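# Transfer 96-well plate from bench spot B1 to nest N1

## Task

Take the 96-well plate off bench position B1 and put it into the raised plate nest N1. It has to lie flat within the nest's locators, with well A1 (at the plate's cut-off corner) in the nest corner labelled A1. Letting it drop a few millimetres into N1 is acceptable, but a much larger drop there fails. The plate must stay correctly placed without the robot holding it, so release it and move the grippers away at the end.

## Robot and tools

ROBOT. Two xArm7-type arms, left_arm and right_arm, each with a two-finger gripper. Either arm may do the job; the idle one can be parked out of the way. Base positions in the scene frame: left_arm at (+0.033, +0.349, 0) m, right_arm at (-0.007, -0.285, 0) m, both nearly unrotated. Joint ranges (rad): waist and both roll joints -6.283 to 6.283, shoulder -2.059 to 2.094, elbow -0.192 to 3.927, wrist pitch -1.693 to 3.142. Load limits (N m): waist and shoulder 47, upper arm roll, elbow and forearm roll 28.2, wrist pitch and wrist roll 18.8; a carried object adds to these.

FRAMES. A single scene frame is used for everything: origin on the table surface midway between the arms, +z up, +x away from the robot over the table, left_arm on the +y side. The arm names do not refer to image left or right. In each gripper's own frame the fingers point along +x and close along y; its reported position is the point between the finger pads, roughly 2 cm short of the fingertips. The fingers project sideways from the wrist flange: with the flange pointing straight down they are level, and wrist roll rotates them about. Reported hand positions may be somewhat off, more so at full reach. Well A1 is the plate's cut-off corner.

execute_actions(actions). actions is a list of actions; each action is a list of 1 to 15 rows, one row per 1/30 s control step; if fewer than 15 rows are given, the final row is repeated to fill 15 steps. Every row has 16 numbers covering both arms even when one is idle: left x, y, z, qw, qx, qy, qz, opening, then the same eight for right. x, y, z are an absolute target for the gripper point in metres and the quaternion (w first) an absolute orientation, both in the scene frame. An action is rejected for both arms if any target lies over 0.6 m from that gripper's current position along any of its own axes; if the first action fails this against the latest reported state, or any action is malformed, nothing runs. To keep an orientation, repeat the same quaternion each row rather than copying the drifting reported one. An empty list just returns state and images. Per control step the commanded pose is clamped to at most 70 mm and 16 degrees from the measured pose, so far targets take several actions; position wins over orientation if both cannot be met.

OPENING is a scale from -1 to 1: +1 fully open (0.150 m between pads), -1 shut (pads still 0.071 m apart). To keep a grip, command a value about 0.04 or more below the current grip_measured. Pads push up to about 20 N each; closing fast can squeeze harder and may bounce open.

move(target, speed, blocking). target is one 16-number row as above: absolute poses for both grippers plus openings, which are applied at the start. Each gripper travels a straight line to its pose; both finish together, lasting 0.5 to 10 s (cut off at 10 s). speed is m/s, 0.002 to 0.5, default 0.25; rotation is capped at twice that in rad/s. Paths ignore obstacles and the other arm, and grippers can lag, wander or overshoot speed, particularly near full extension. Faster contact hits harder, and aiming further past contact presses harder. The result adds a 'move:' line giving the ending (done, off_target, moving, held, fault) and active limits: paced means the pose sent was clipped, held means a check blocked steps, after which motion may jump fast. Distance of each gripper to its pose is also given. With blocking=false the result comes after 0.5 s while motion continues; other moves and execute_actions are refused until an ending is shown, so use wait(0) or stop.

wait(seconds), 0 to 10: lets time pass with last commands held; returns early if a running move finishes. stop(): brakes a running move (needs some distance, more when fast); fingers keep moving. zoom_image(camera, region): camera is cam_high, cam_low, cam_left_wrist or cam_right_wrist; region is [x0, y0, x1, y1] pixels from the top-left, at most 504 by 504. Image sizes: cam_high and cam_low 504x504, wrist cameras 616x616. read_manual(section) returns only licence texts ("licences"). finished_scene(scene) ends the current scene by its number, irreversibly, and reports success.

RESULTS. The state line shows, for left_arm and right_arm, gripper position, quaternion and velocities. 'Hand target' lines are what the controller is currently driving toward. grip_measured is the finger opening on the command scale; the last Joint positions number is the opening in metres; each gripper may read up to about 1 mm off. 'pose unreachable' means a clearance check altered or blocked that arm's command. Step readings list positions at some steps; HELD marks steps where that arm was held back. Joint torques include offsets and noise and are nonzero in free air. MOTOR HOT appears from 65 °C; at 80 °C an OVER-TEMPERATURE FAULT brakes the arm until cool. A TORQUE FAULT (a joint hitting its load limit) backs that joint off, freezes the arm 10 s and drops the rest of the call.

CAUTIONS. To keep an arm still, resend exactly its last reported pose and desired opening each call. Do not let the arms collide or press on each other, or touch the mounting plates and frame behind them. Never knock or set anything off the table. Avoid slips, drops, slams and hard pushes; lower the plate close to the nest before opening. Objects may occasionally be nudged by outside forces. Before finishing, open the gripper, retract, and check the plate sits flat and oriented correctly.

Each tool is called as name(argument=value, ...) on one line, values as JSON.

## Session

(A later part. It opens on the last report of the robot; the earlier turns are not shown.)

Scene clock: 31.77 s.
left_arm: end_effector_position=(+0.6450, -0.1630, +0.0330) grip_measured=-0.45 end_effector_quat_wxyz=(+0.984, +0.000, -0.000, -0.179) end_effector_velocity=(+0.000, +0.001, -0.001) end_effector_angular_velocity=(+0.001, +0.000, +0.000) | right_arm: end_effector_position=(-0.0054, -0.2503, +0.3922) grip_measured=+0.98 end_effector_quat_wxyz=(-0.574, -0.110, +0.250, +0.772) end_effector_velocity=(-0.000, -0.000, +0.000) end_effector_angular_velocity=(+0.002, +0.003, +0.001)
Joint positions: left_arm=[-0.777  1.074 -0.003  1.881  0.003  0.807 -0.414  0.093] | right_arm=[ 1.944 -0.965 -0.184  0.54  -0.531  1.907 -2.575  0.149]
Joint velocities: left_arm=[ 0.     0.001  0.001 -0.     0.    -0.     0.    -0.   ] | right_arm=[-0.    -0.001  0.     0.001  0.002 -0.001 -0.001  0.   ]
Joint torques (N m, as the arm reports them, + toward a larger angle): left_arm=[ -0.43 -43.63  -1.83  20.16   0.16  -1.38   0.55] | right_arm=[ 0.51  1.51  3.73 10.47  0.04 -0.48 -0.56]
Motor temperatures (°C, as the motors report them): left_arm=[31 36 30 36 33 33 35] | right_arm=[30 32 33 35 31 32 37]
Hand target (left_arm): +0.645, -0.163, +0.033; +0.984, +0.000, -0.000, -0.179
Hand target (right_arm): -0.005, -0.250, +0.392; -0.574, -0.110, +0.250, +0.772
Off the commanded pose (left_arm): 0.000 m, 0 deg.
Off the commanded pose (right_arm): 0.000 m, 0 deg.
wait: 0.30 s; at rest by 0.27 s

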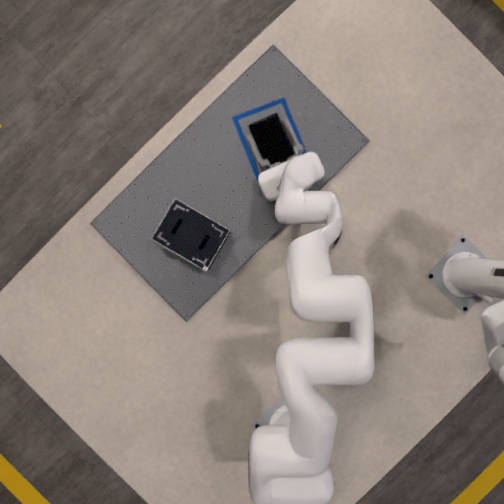

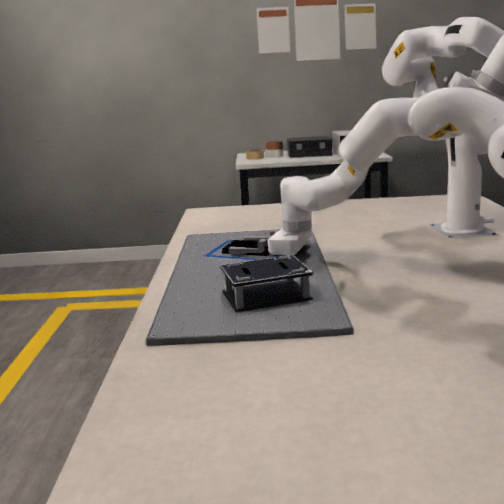

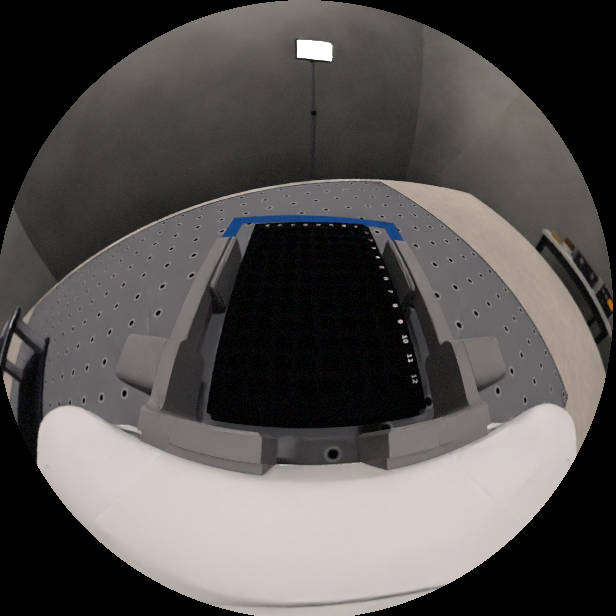

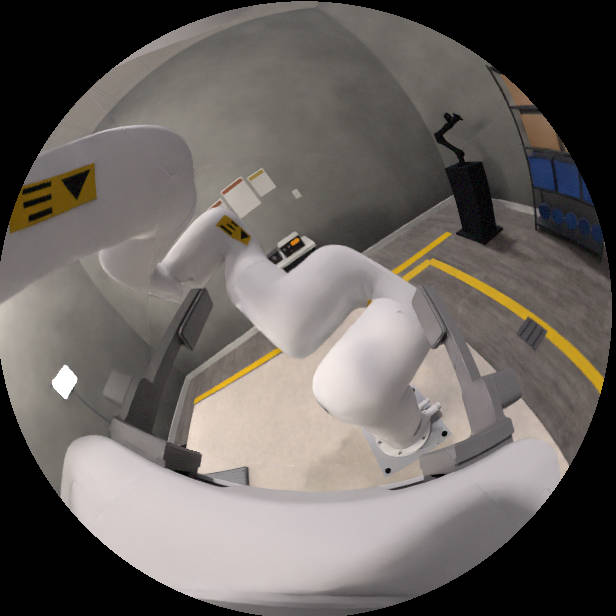

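execute_actions(actions=[[[0.645,-0.163,0.033,0.9839,0,0,-0.1788,-0.48,-0.0054,-0.2503,0.3922,-0.574,-0.110,0.250,0.772,1.0],[0.645,-0.163,0.033,0.9839,0,0,-0.1788,-0.51,-0.0054,-0.2503,0.3922,-0.574,-0.110,0.250,0.772,1.0],[0.645,-0.163,0.033,0.9839,0,0,-0.1788,-0.54,-0.0054,-0.2503,0.3922,-0.574,-0.110,0.250,0.772,1.0],[0.645,-0.163,0.033,0.9839,0,0,-0.1788,-0.56,-0.0054,-0.2503,0.3922,-0.574,-0.110,0.250,0.772,1.0],[0.645,-0.163,0.033,0.9839,0,0,-0.1788,-0.58,-0.0054,-0.2503,0.3922,-0.574,-0.110,0.250,0.772,1.0],[0.645,-0.163,0.033,0.9839,0,0,-0.1788,-0.60,-0.0054,-0.2503,0.3922,-0.574,-0.110,0.250,0.772,1.0],[0.645,-0.163,0.033,0.9839,0,0,-0.1788,-0.62,-0.0054,-0.2503,0.3922,-0.574,-0.110,0.250,0.772,1.0],[0.645,-0.163,0.033,0.9839,0,0,-0.1788,-0.64,-0.0054,-0.2503,0.3922,-0.574,-0.110,0.250,0.772,1.0],[0.645,-0.163,0.033,0.9839,0,0,-0.1788,-0.66,-0.0054,-0.2503,0.3922,-0.574,-0.110,0.250,0.772,1.0],[0.645,-0.163,0.033,0.9839,0,0,-0.1788,-0.68,-0.0054,-0.2503,0.3922,-0.574,-0.110,0.250,0.772,1.0],[0.645,-0.163,0.033,0.9839,0,0,-0.1788,-0.70,-0.0054,-0.2503,0.3922,-0.574,-0.110,0.250,0.772,1.0],[0.645,-0.163,0.033,0.9839,0,0,-0.1788,-0.72,-0.0054,-0.2503,0.3922,-0.574,-0.110,0.250,0.772,1.0],[0.645,-0.163,0.033,0.9839,0,0,-0.1788,-0.74,-0.0054,-0.2503,0.3922,-0.574,-0.110,0.250,0.772,1.0],[0.645,-0.163,0.033,0.9839,0,0,-0.1788,-0.76,-0.0054,-0.2503,0.3922,-0.574,-0.110,0.250,0.772,1.0]]])

wait(seconds=0.3)

zoom_image(camera="cam_left_wrist", region=[190, 210, 440, 330])

zoom_image(camera="cam_low", region=[215, 230, 275, 265])

Scene clock: 35.47 s.
left_arm: end_effector_position=(+0.6450, -0.1630, +0.0330) grip_measured=-0.65 end_effector_quat_wxyz=(+0.984, -0.000, +0.000, -0.179) end_effector_velocity=(+0.001, +0.001, +0.000) end_effector_angular_velocity=(+0.000, -0.001, +0.001) | right_arm: end_effector_position=(-0.0054, -0.2503, +0.3922) grip_measured=+0.98 end_effector_quat_wxyz=(-0.574, -0.110, +0.250, +0.772) end_effector_velocity=(+0.000, -0.000, +0.000) end_effector_angular_velocity=(-0.003, -0.000, -0.002)
Joint positions: left_arm=[-0.777  1.074 -0.003  1.881  0.003  0.807 -0.414  0.085] | right_arm=[ 1.944 -0.965 -0.184  0.54  -0.531  1.907 -2.575  0.149]
Joint velocities: left_arm=[ 0.     0.     0.001  0.001  0.     0.    -0.     0.   ] | right_arm=[-0.     0.    -0.002 -0.    -0.     0.003  0.     0.   ]
Joint torques (N m, as the arm reports them, + toward a larger angle): left_arm=[ -0.15 -43.73  -1.75  20.09   0.15  -1.38   0.5 ] | right_arm=[ 0.32  1.49  3.89 10.46  0.13 -0.52 -0.55]
Motor temperatures (°C, as the motors report them): left_arm=[31 36 30 36 33 33 35] | right_arm=[30 32 33 35 31 32 37]
Hand target (left_arm): +0.645, -0.163, +0.033; +0.984, +0.000, -0.000, -0.179
Hand target (right_arm): -0.005, -0.250, +0.392; -0.574, -0.110, +0.250, +0.772
Off the commanded pose (left_arm): 0.000 m, 0 deg.
Off the commanded pose (right_arm): 0.000 m, 0 deg.
Step readings (end_effector_position):
0: left_arm (+0.6450, -0.1630, +0.0330) | right_arm (-0.0054, -0.2503, +0.3922)
1: left_arm (+0.6450, -0.1630, +0.0330) | right_arm (-0.0054, -0.2503, +0.3922)
2: left_arm (+0.6450, -0.1630, +0.0330) | right_arm (-0.0054, -0.2503, +0.3922)
4: left_arm (+0.6450, -0.1630, +0.0330) | right_arm (-0.0054, -0.2503, +0.3922)
8: left_arm (+0.6450, -0.1630, +0.0330) | right_arm (-0.0054, -0.2503, +0.3922)
15: end_effector_position above

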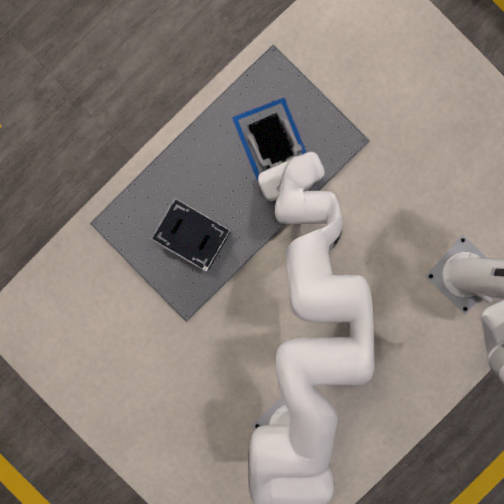

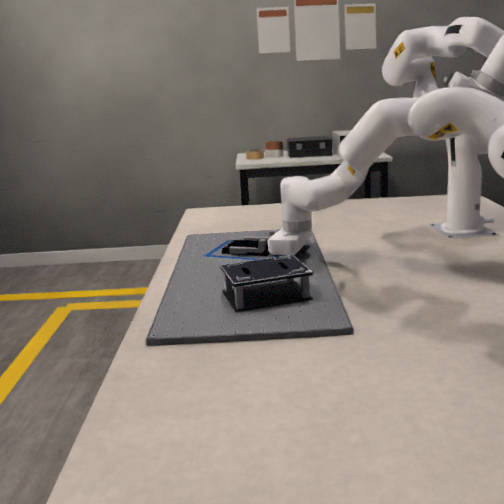

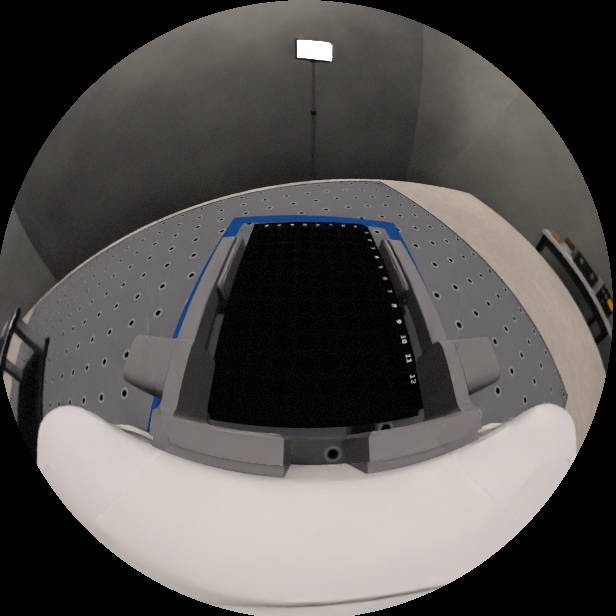

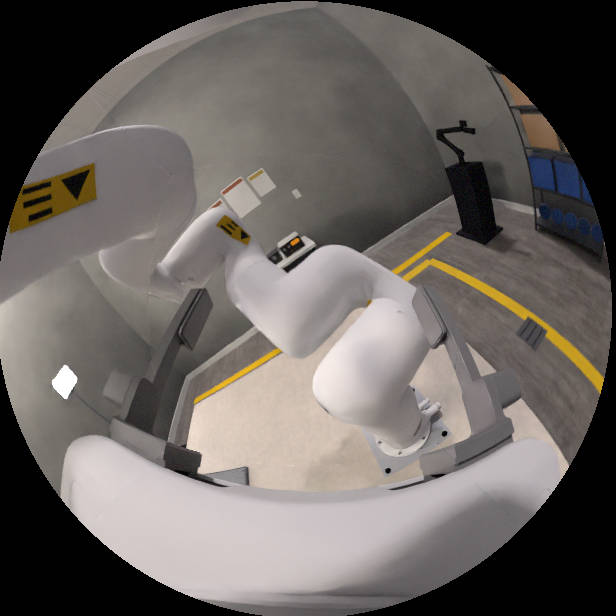

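Scene clock: 35.77 s.
left_arm: end_effector_position=(+0.6450, -0.1630, +0.0330) grip_measured=-0.65 end_effector_quat_wxyz=(+0.984, -0.000, +0.000, -0.179) end_effector_velocity=(-0.001, -0.001, +0.001) end_effector_angular_velocity=(-0.001, -0.001, -0.002) | right_arm: end_effector_position=(-0.0054, -0.2503, +0.3922) grip_measured=+0.98 end_effector_quat_wxyz=(-0.574, -0.110, +0.250, +0.772) end_effector_velocity=(-0.000, -0.000, +0.000) end_effector_angular_velocity=(-0.002, +0.001, -0.000)
Joint positions: left_arm=[-0.777  1.074 -0.003  1.881  0.003  0.807 -0.414  0.085] | right_arm=[ 1.944 -0.965 -0.184  0.54  -0.531  1.907 -2.575  0.149]
Joint velocities: left_arm=[-0.001 -0.002 -0.    -0.     0.    -0.     0.     0.   ] | right_arm=[ 0.     0.001 -0.     0.     0.001  0.001 -0.     0.   ]
Joint torques (N m, as the arm reports them, + toward a larger angle): left_arm=[ -0.19 -43.48  -1.71  20.06  -0.03  -1.48   0.62] | right_arm=[ 0.4   1.43  3.87 10.44  0.07 -0.46 -0.53]
Motor temperatures (°C, as the motors report them): left_arm=[31 36 30 36 33 33 35] | right_arm=[30 32 33 36 31 32 37]
Hand target (left_arm): +0.645, -0.163, +0.033; +0.984, +0.000, -0.000, -0.179
Hand target (right_arm): -0.005, -0.250, +0.392; -0.574, -0.110, +0.250, +0.772
Off the commanded pose (left_arm): 0.000 m, 0 deg.
Off the commanded pose (right_arm): 0.000 m, 0 deg.
wait: 0.30 s; at rest by 0.17 s

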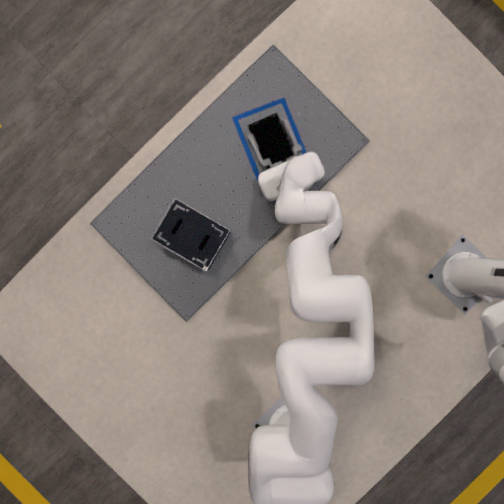

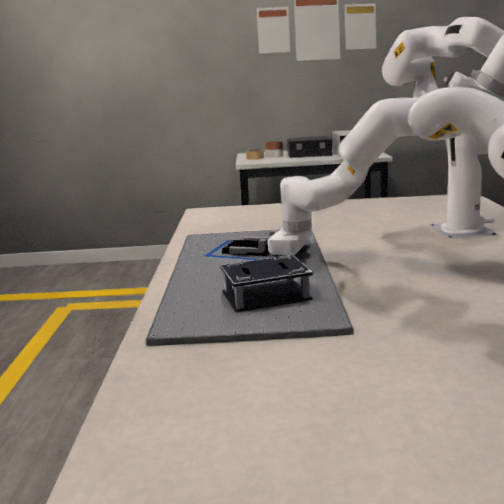

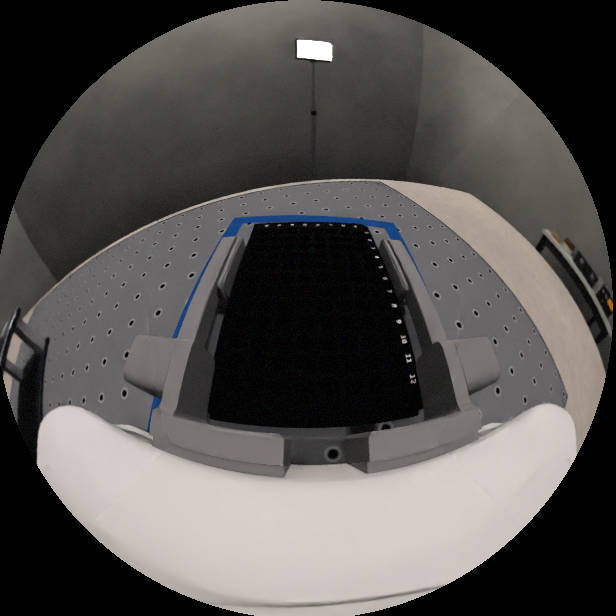

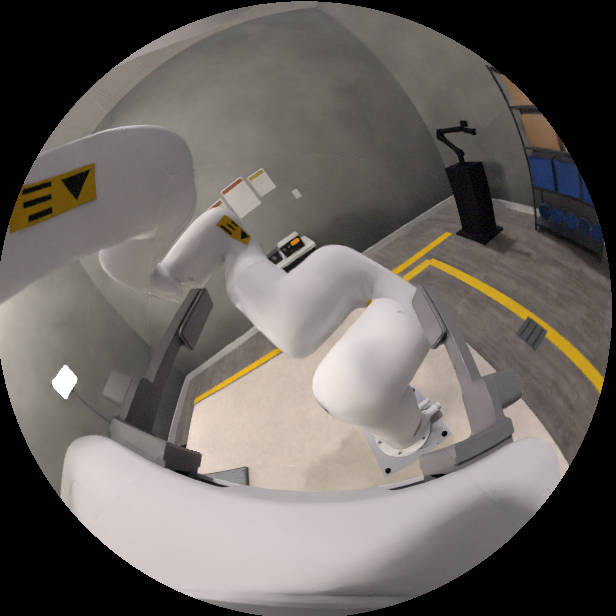

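Region (190, 210, 440, 330) of cam_left_wrist's 616x616 image, scaled by 2.016, with more detail than that image has; it fills the top 242 rows of this view, and the rest is white.

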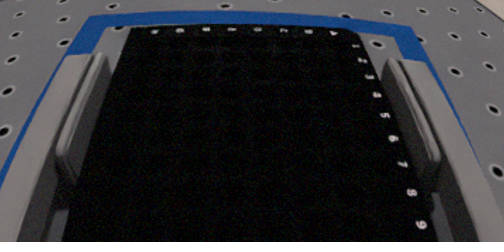

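Region (215, 230, 275, 265) of cam_low's 504x504 image, scaled by 8.400, with more detail than that image has; it fills the top 294 rows of this view, and the rest is white.

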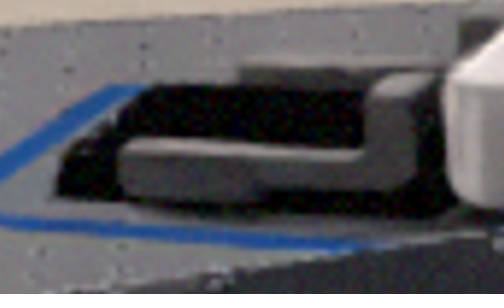

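move(target=[0.640, -0.150, 0.135, 0.9239, 0, 0, -0.3827, -0.76, -0.0054, -0.2503, 0.3922, -0.574, -0.110, 0.250, 0.772, 1.0], speed=0.2)

Scene clock: 40.73 s.
left_arm: end_effector_position=(+0.6395, -0.1497, +0.1342) grip_measured=-0.65 end_effector_quat_wxyz=(+0.924, +0.000, +0.000, -0.382) end_effector_velocity=(+0.002, +0.000, +0.006) end_effector_angular_velocity=(-0.004, -0.004, -0.007) | right_arm: end_effector_position=(-0.0054, -0.2503, +0.3922) grip_measured=+0.98 end_effector_quat_wxyz=(-0.574, -0.110, +0.250, +0.772) end_effector_velocity=(+0.000, -0.000, +0.000) end_effector_angular_velocity=(-0.000, +0.001, +0.000)
Joint positions: left_arm=[-0.625  0.796 -0.065  1.69   0.06   0.897  0.084  0.085] | right_arm=[ 1.944 -0.965 -0.184  0.54  -0.531  1.907 -2.575  0.149]
Joint velocities: left_arm=[ 0.005 -0.006 -0.001  0.003 -0.001  0.004  0.011  0.   ] | right_arm=[-0.    -0.001 -0.    -0.     0.     0.    -0.001  0.   ]
Joint torques (N m, as the arm reports them, + toward a larger angle): left_arm=[ -0.45 -41.07  -2.9   21.05   0.1   -1.49   0.61] | right_arm=[ 0.55  1.53  3.94 10.37  0.14 -0.48 -0.56]
Motor temperatures (°C, as the motors report them): left_arm=[31 36 30 36 33 33 35] | right_arm=[30 32 33 36 31 32 37]
Hand target (left_arm): +0.640, -0.149, +0.135; +0.924, +0.000, +0.000, -0.382
Hand target (right_arm): -0.005, -0.250, +0.392; -0.574, -0.110, +0.250, +0.772
Off the commanded pose (left_arm): 0.001 m, 0 deg.
Off the commanded pose (right_arm): 0.000 m, 0 deg.
move: done

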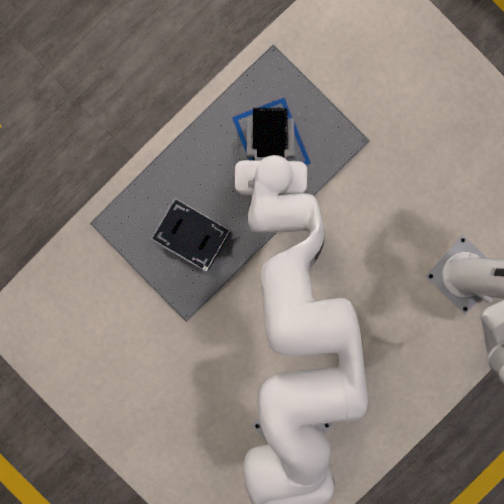

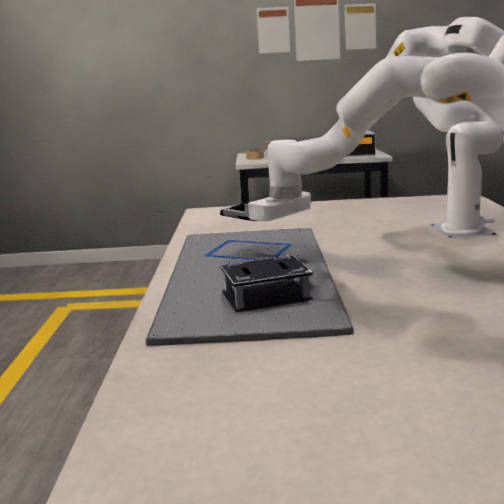

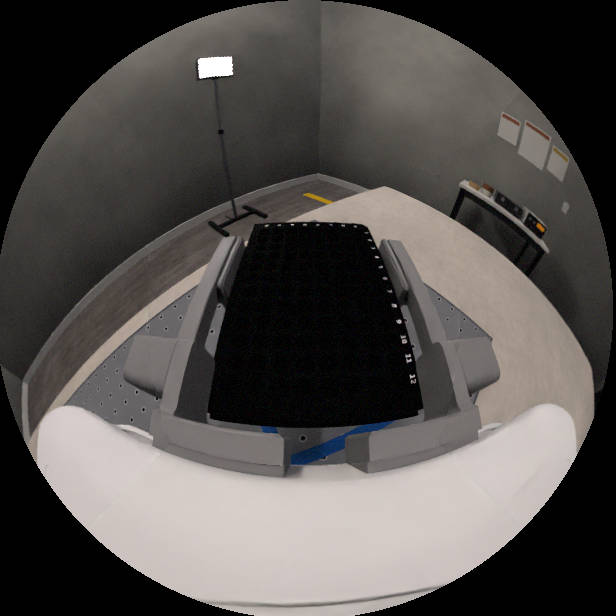

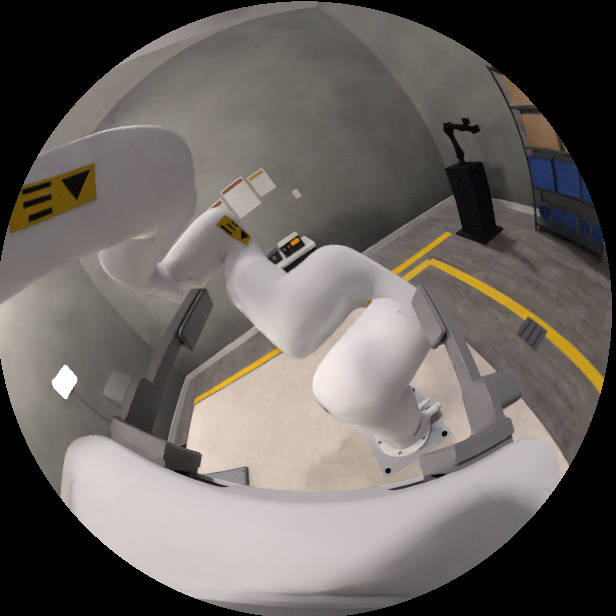

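move(target=[0.590, 0.168, 0.135, 0.1349, 0, 0, -0.9909, -0.76, 0.450, 0.043, 0.070, 0.9877, 0, 0, 0.1564, 1.0], speed=0.35)

Scene clock: 49.67 s.
left_arm: end_effector_position=(+0.5886, +0.1682, +0.1327) grip_measured=-0.65 end_effector_quat_wxyz=(-0.134, -0.001, -0.002, +0.991) end_effector_velocity=(-0.000, +0.001, -0.001) end_effector_angular_velocity=(-0.001, +0.002, -0.001) | right_arm: end_effector_position=(+0.4506, +0.0437, +0.0705) grip_measured=+0.98 end_effector_quat_wxyz=(+0.988, -0.002, +0.001, +0.157) end_effector_velocity=(+0.000, +0.002, -0.001) end_effector_angular_velocity=(+0.001, +0.004, +0.003)
Joint positions: left_arm=[-0.083  1.182 -0.304  2.358  0.305  1.208  2.567  0.085] | right_arm=[ 2.616 -0.969 -1.988  0.851 -1.304  0.9   -5.011  0.149]
Joint velocities: left_arm=[ 0.     0.003 -0.     0.004 -0.001  0.002  0.002 -0.   ] | right_arm=[ 0.004 -0.004 -0.001  0.006  0.004  0.001 -0.006 -0.   ]
Joint torques (N m, as the arm reports them, + toward a larger angle): left_arm=[ -0.28 -45.65  -6.49  21.08  -0.02  -1.01   0.59] | right_arm=[ 0.44 16.71 18.06  4.32  0.37 -1.16 -0.41]
Motor temperatures (°C, as the motors report them): left_arm=[31 36 30 37 33 33 35] | right_arm=[30 32 33 36 31 32 37]
Hand target (left_arm): +0.589, +0.168, +0.133; -0.134, -0.001, -0.002, +0.991
Hand target (right_arm): +0.451, +0.044, +0.070; +0.988, -0.002, +0.001, +0.157
Off the commanded pose (left_arm): 0.003 m, 0 deg.
Off the commanded pose (right_arm): 0.001 m, 0 deg.
move: done

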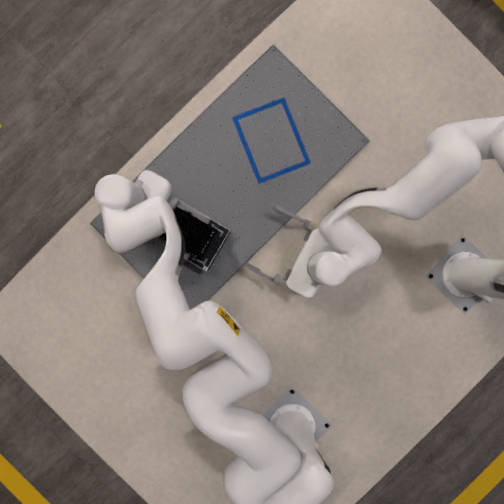

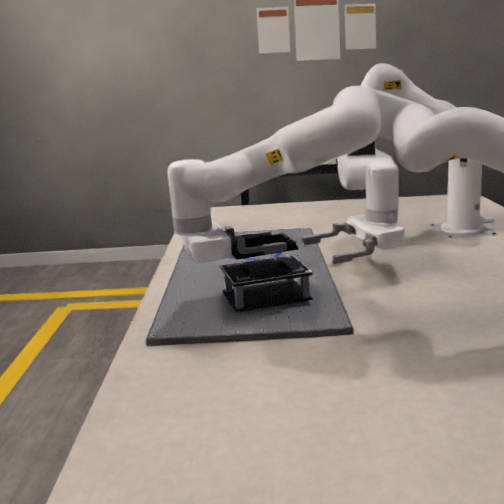

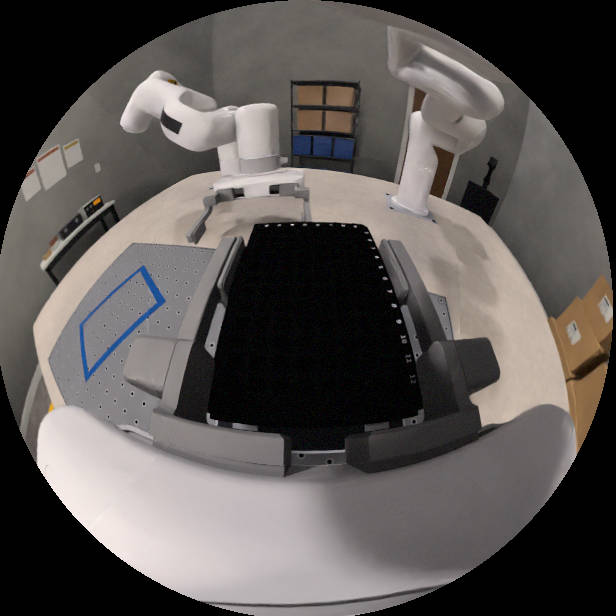

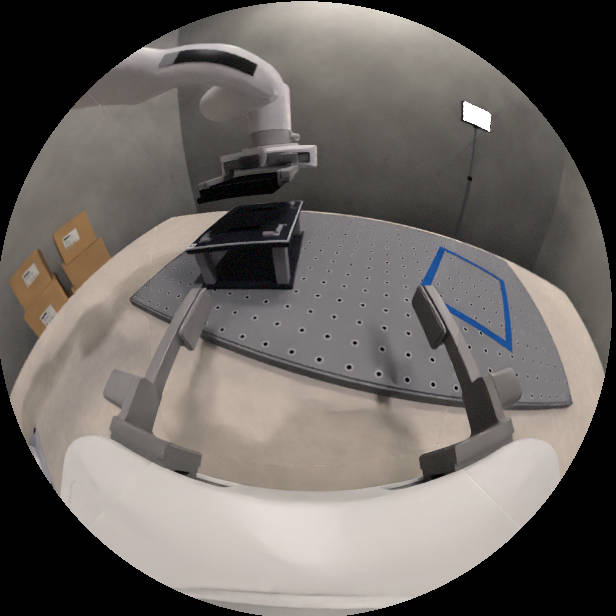

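zoom_image(camera="cam_low", region=[180, 215, 330, 315])

zoom_image(camera="cam_right_wrist", region=[170, 130, 330, 300])

zoom_image(camera="cam_high", region=[148, 192, 238, 282])

zoom_image(camera="cam_left_wrist", region=[190, 380, 440, 480])

Region (180, 215, 330, 315) of cam_low's 504x504 image, scaled by 3.360, with more detail than that image has.

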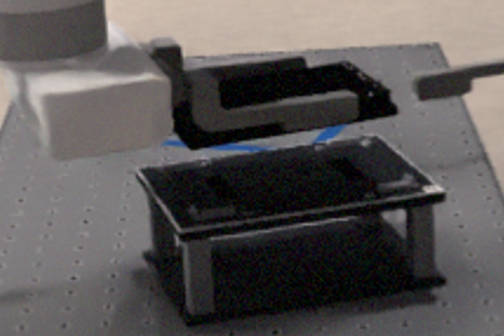

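Region (170, 130, 330, 300) of cam_right_wrist's 616x616 image, scaled by 2.965, with more detail than that image has; it fills the left 474 columns of this view, and the rest is white.

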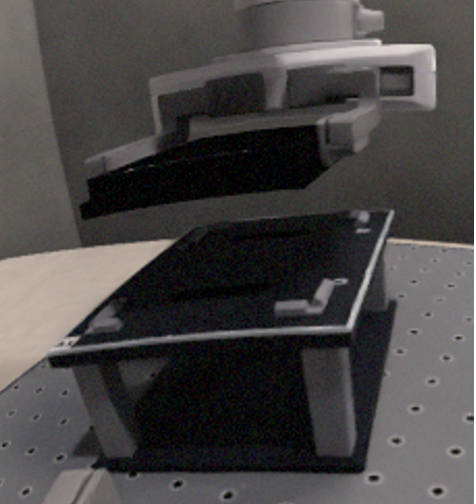

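Region (148, 192, 238, 282) of cam_high's 504x504 image, scaled by 5.600, with more detail than that image has.

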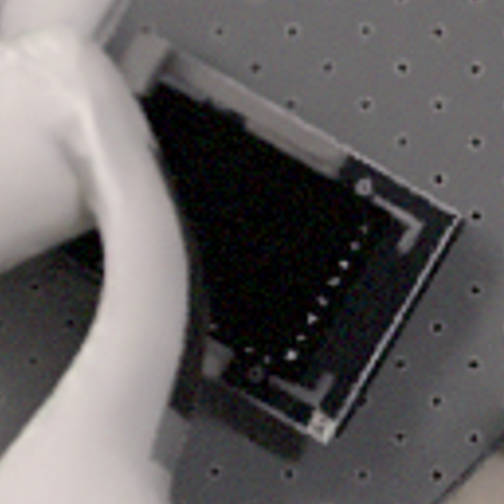

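Region (190, 380, 440, 480) of cam_left_wrist's 616x616 image, scaled by 2.016, with more detail than that image has; it fills the top 202 rows of this view, and the rest is white.

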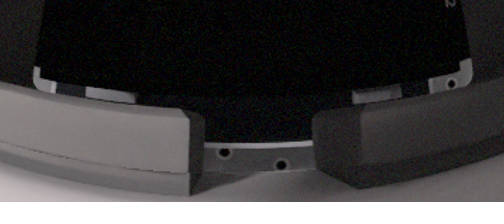

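move(target=[0.589, 0.168, 0.103, 0.1349, 0, 0, -0.9909, -0.76, 0.450, 0.043, 0.070, 0.9877, 0, 0, 0.1564, 1.0], speed=0.06)

zoom_image(camera="cam_low", region=[200, 230, 320, 300])

zoom_image(camera="cam_right_wrist", region=[180, 160, 320, 270])

zoom_image(camera="cam_high", region=[148, 192, 238, 282])

zoom_image(camera="cam_left_wrist", region=[190, 380, 440, 480])

Scene clock: 51.63 s.
left_arm: end_effector_position=(+0.5892, +0.1680, +0.1035) grip_measured=-0.65 end_effector_quat_wxyz=(-0.135, -0.000, +0.000, +0.991) end_effector_velocity=(+0.001, -0.002, +0.000) end_effector_angular_velocity=(-0.002, -0.006, -0.001) | right_arm: end_effector_position=(+0.4500, +0.0430, +0.0700) grip_measured=+0.98 end_effector_quat_wxyz=(+0.988, -0.000, +0.000, +0.156) end_effector_velocity=(+0.001, -0.000, +0.000) end_effector_angular_velocity=(-0.001, -0.000, -0.000)
Joint positions: left_arm=[-0.085  1.234 -0.299  2.369  0.308  1.167  2.567  0.085] | right_arm=[ 2.613 -0.97  -1.989  0.848 -1.309  0.895 -5.008  0.149]
Joint velocities: left_arm=[-0.003  0.004 -0.001  0.01   0.001 -0.001 -0.     0.   ] | right_arm=[-0.001 -0.001  0.001  0.001  0.     0.003 -0.001 -0.   ]
Joint torques (N m, as the arm reports them, + toward a larger angle): left_arm=[ -0.26 -45.87  -6.56  20.73  -0.09  -1.02   0.55] | right_arm=[ 0.44 16.65 18.06  4.37  0.33 -1.17 -0.42]
Motor temperatures (°C, as the motors report them): left_arm=[31 36 30 37 33 33 35] | right_arm=[30 32 33 35 31 32 37]
Hand target (left_arm): +0.589, +0.168, +0.103; -0.135, -0.000, -0.000, +0.991
Hand target (right_arm): +0.450, +0.043, +0.070; +0.988, -0.000, -0.000, +0.156
Off the commanded pose (left_arm): 0.001 m, 0 deg.
Off the commanded pose (right_arm): 0.000 m, 0 deg.
move: done

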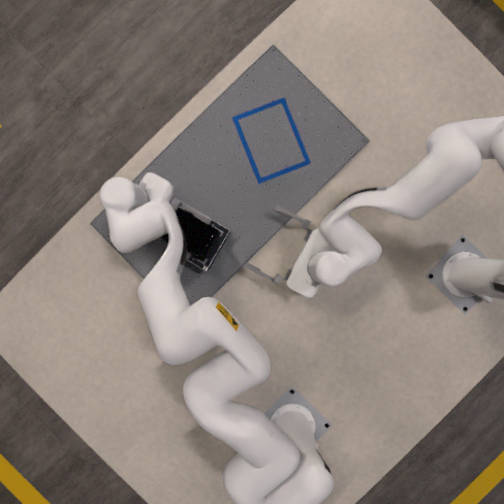

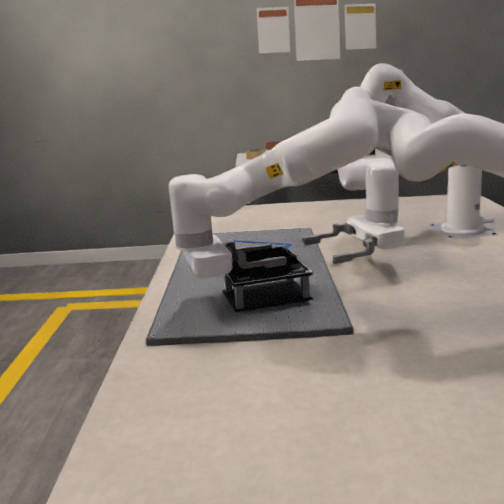

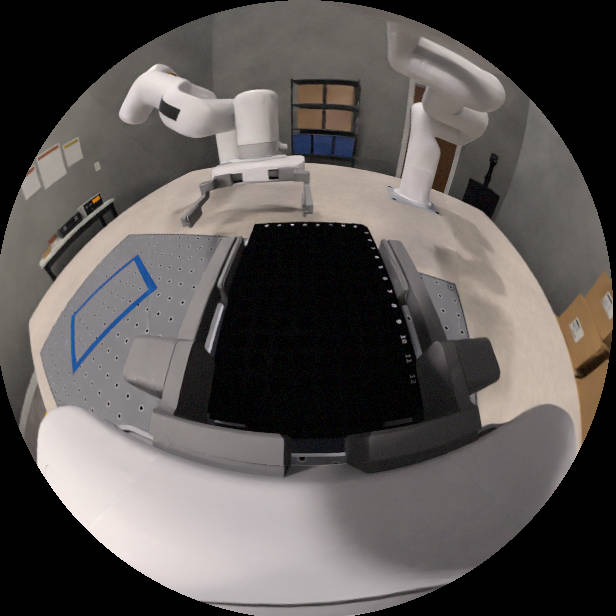

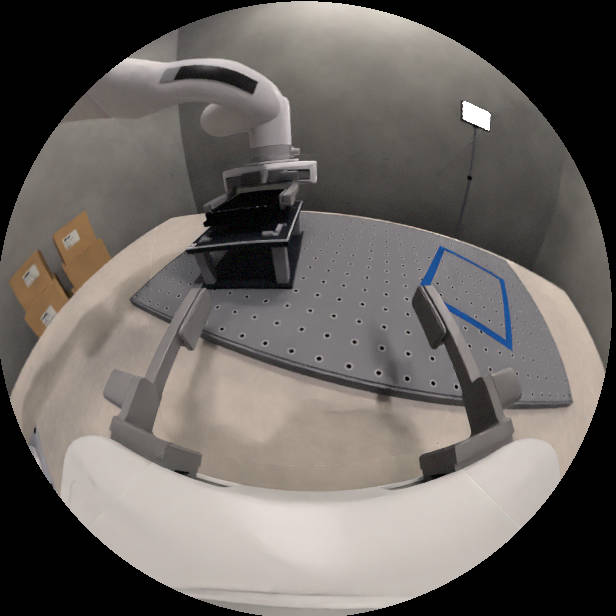

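Region (200, 230, 320, 300) of cam_low's 504x504 image, scaled by 4.200, with more detail than that image has; it fills the top 294 rows of this view, and the rest is white.

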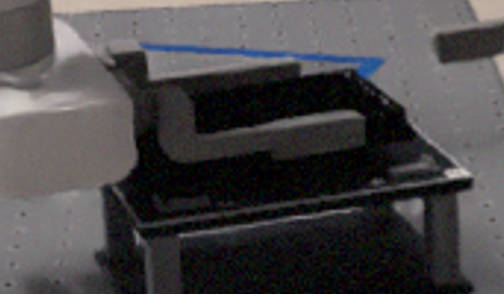

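Region (180, 160, 320, 270) of cam_right_wrist's 616x616 image, scaled by 3.600, with more detail than that image has; it fills the top 396 rows of this view, and the rest is white.

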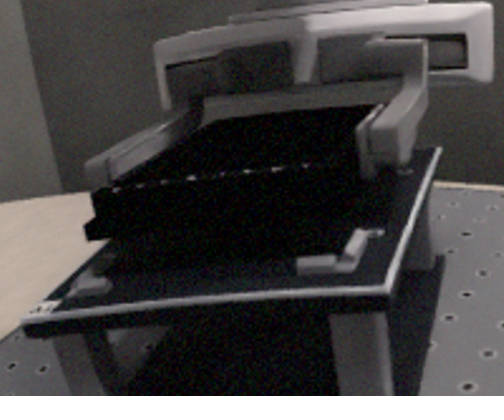

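Region (148, 192, 238, 282) of cam_high's 504x504 image, scaled by 5.600, with more detail than that image has.

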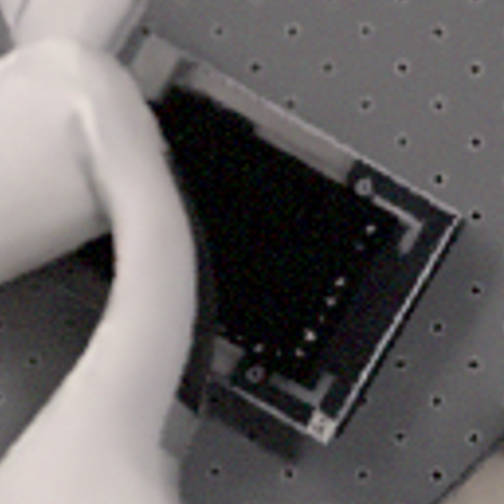

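Region (190, 380, 440, 480) of cam_left_wrist's 616x616 image, scaled by 2.016, with more detail than that image has; it fills the top 202 rows of this view, and the rest is white.

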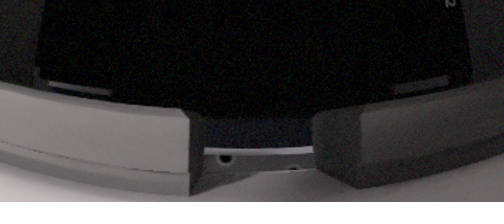

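zoom_image(camera="cam_high", region=[185, 215, 235, 275])

zoom_image(camera="cam_left_wrist", region=[195, 395, 275, 440])

zoom_image(camera="cam_left_wrist", region=[360, 395, 440, 440])

zoom_image(camera="cam_right_wrist", region=[240, 180, 310, 250])

zoom_image(camera="cam_right_wrist", region=[180, 190, 250, 260])

Region (185, 215, 235, 275) of cam_high's 504x504 image, scaled by 8.400, with more detail than that image has.

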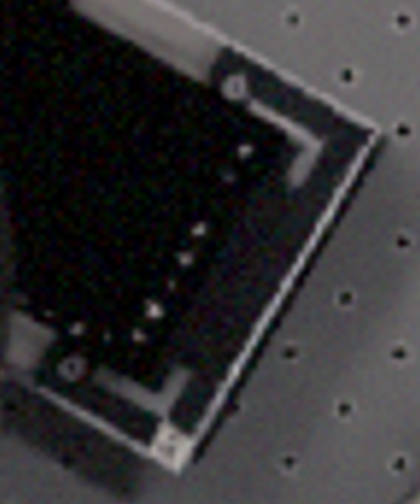

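Region (195, 395, 275, 440) of cam_left_wrist's 616x616 image, scaled by 6.300, with more detail than that image has; it fills the top 284 rows of this view, and the rest is white.

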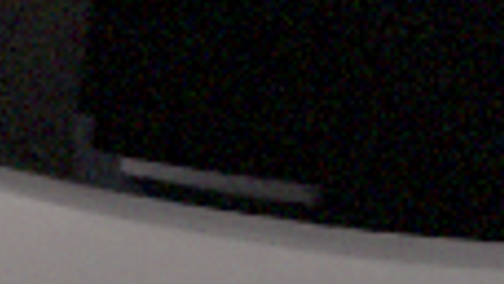

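Region (360, 395, 440, 440) of cam_left_wrist's 616x616 image, scaled by 6.300, with more detail than that image has; it fills the top 284 rows of this view, and the rest is white.

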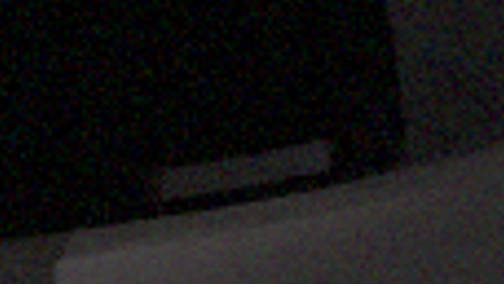

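Region (240, 180, 310, 250) of cam_right_wrist's 616x616 image, scaled by 7.200, with more detail than that image has.

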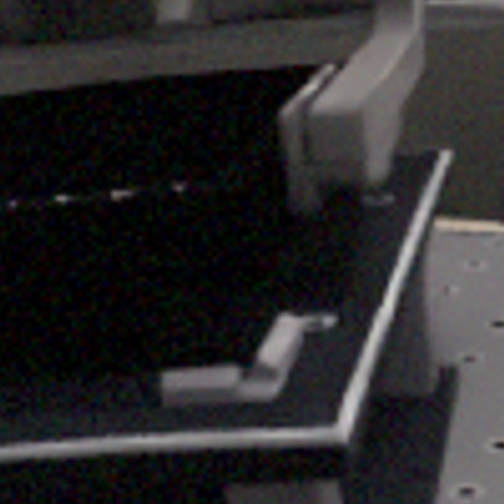

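Region (180, 190, 250, 260) of cam_right_wrist's 616x616 image, scaled by 7.200, with more detail than that image has.

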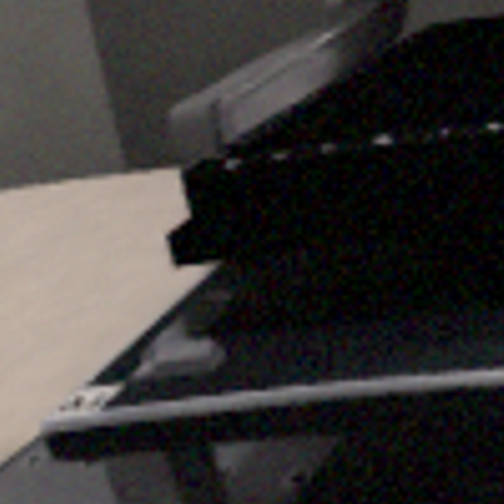

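move(target=[0.5852, 0.1679, 0.097, 0.1288, 0, 0, -0.9917, -0.76, 0.450, 0.043, 0.070, 0.9877, 0, 0, 0.1564, 1.0], speed=0.02)

zoom_image(camera="cam_high", region=[185, 215, 235, 275])

zoom_image(camera="cam_left_wrist", region=[195, 395, 275, 440])

zoom_image(camera="cam_left_wrist", region=[360, 395, 440, 440])

zoom_image(camera="cam_right_wrist", region=[240, 180, 310, 250])

zoom_image(camera="cam_right_wrist", region=[180, 190, 250, 260])

zoom_image(camera="cam_low", region=[225, 240, 320, 290])

Scene clock: 56.93 s.
left_arm: end_effector_position=(+0.5854, +0.1679, +0.0971) grip_measured=-0.65 end_effector_quat_wxyz=(-0.129, +0.000, -0.000, +0.992) end_effector_velocity=(-0.000, -0.000, -0.001) end_effector_angular_velocity=(-0.000, -0.005, -0.002) | right_arm: end_effector_position=(+0.4500, +0.0430, +0.0700) grip_measured=+0.98 end_effector_quat_wxyz=(+0.988, +0.000, -0.000, +0.156) end_effector_velocity=(-0.000, +0.000, +0.000) end_effector_angular_velocity=(+0.000, +0.001, -0.000)
Joint positions: left_arm=[-0.081  1.223 -0.301  2.328  0.312  1.14   2.569  0.085] | right_arm=[ 2.613 -0.97  -1.989  0.848 -1.309  0.895 -5.008  0.149]
Joint velocities: left_arm=[ 0.002 -0.007 -0.001 -0.014  0.003 -0.011 -0.002  0.   ] | right_arm=[-0.     0.     0.001 -0.001  0.001 -0.     0.     0.   ]
Joint torques (N m, as the arm reports them, + toward a larger angle): left_arm=[ -0.48 -45.71  -6.8   20.8   -0.1   -0.96   0.51] | right_arm=[ 0.48 16.77 18.08  4.44  0.36 -1.16 -0.34]
Motor temperatures (°C, as the motors report them): left_arm=[31 36 30 37 33 33 35] | right_arm=[30 32 34 35 31 32 37]
Hand target (left_arm): +0.585, +0.168, +0.097; -0.129, +0.000, -0.000, +0.992
Hand target (right_arm): +0.450, +0.043, +0.070; +0.988, -0.000, -0.000, +0.156
Off the commanded pose (left_arm): 0.000 m, 0 deg.
Off the commanded pose (right_arm): 0.000 m, 0 deg.
move: done

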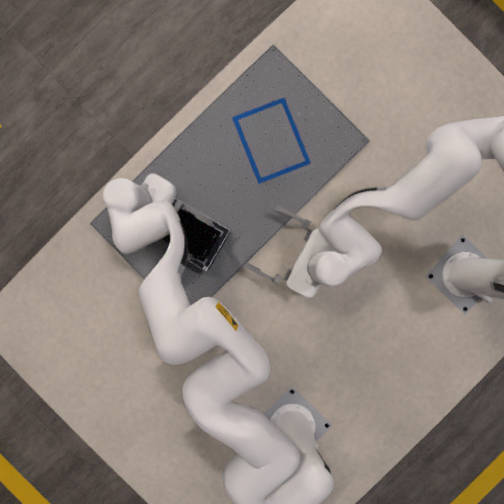

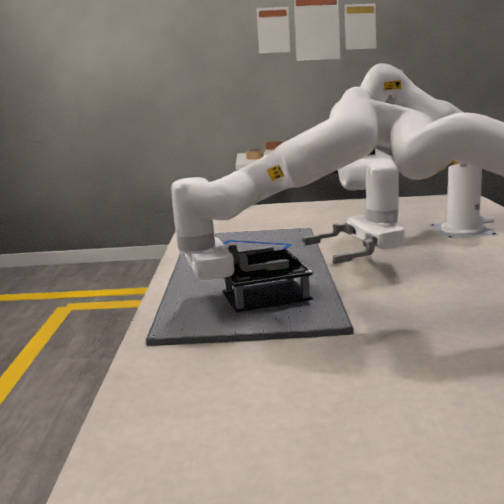

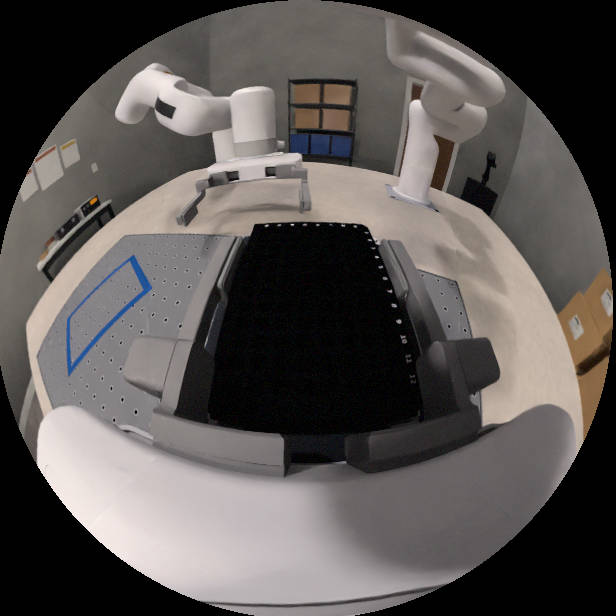

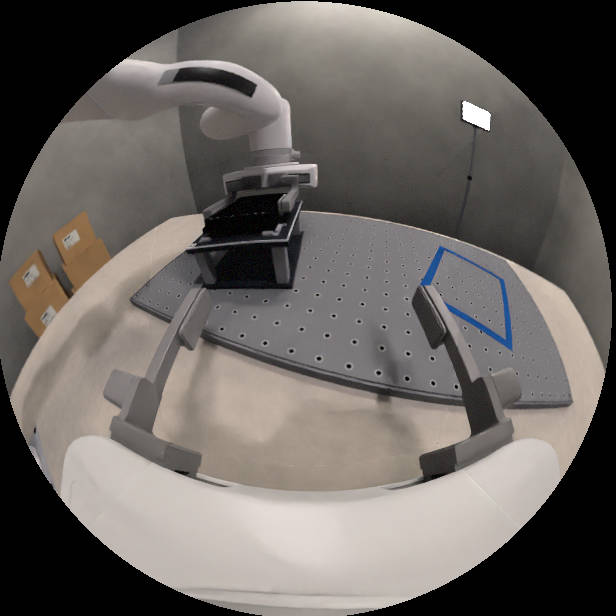

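Region (185, 215, 235, 275) of cam_high's 504x504 image, scaled by 8.400, with more detail than that image has.

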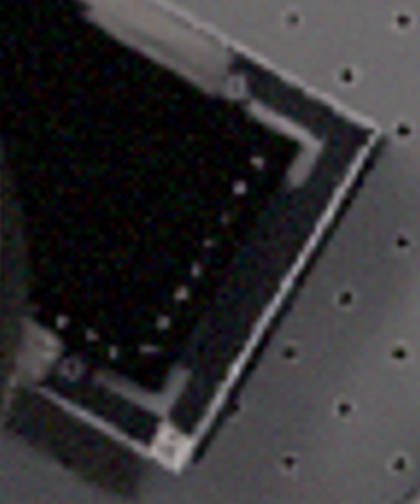

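Region (195, 395, 275, 440) of cam_left_wrist's 616x616 image, scaled by 6.300, with more detail than that image has; it fills the top 284 rows of this view, and the rest is white.

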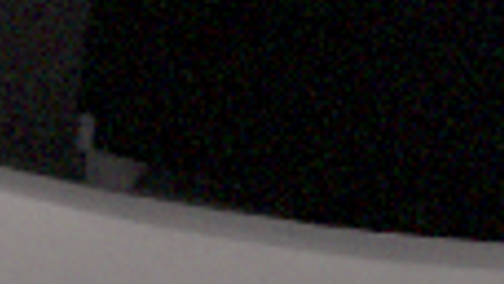

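Region (360, 395, 440, 440) of cam_left_wrist's 616x616 image, scaled by 6.300, with more detail than that image has; it fills the top 284 rows of this view, and the rest is white.

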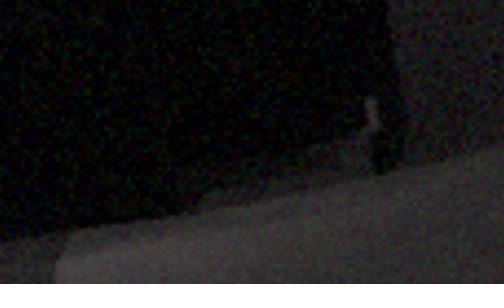

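Region (240, 180, 310, 250) of cam_right_wrist's 616x616 image, scaled by 7.200, with more detail than that image has.

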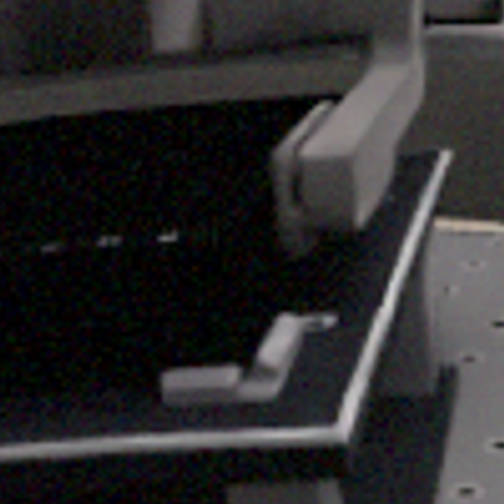

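Region (180, 190, 250, 260) of cam_right_wrist's 616x616 image, scaled by 7.200, with more detail than that image has.

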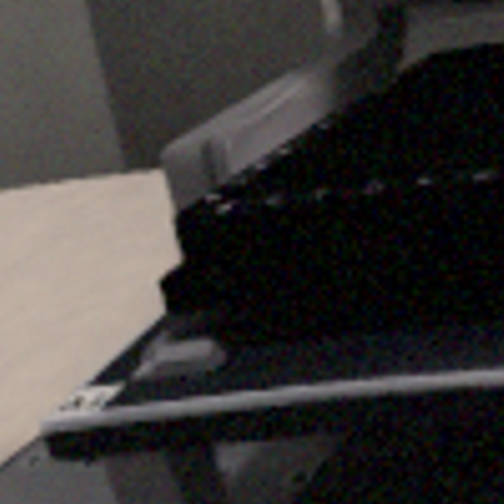

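Region (225, 240, 320, 290) of cam_low's 504x504 image, scaled by 5.305, with more detail than that image has; it fills the top 265 rows of this view, and the rest is white.

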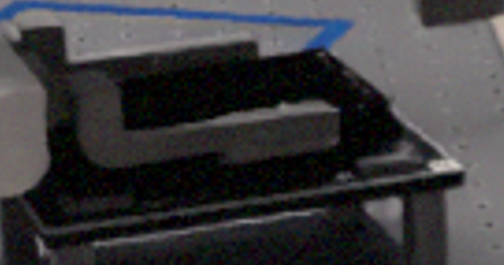

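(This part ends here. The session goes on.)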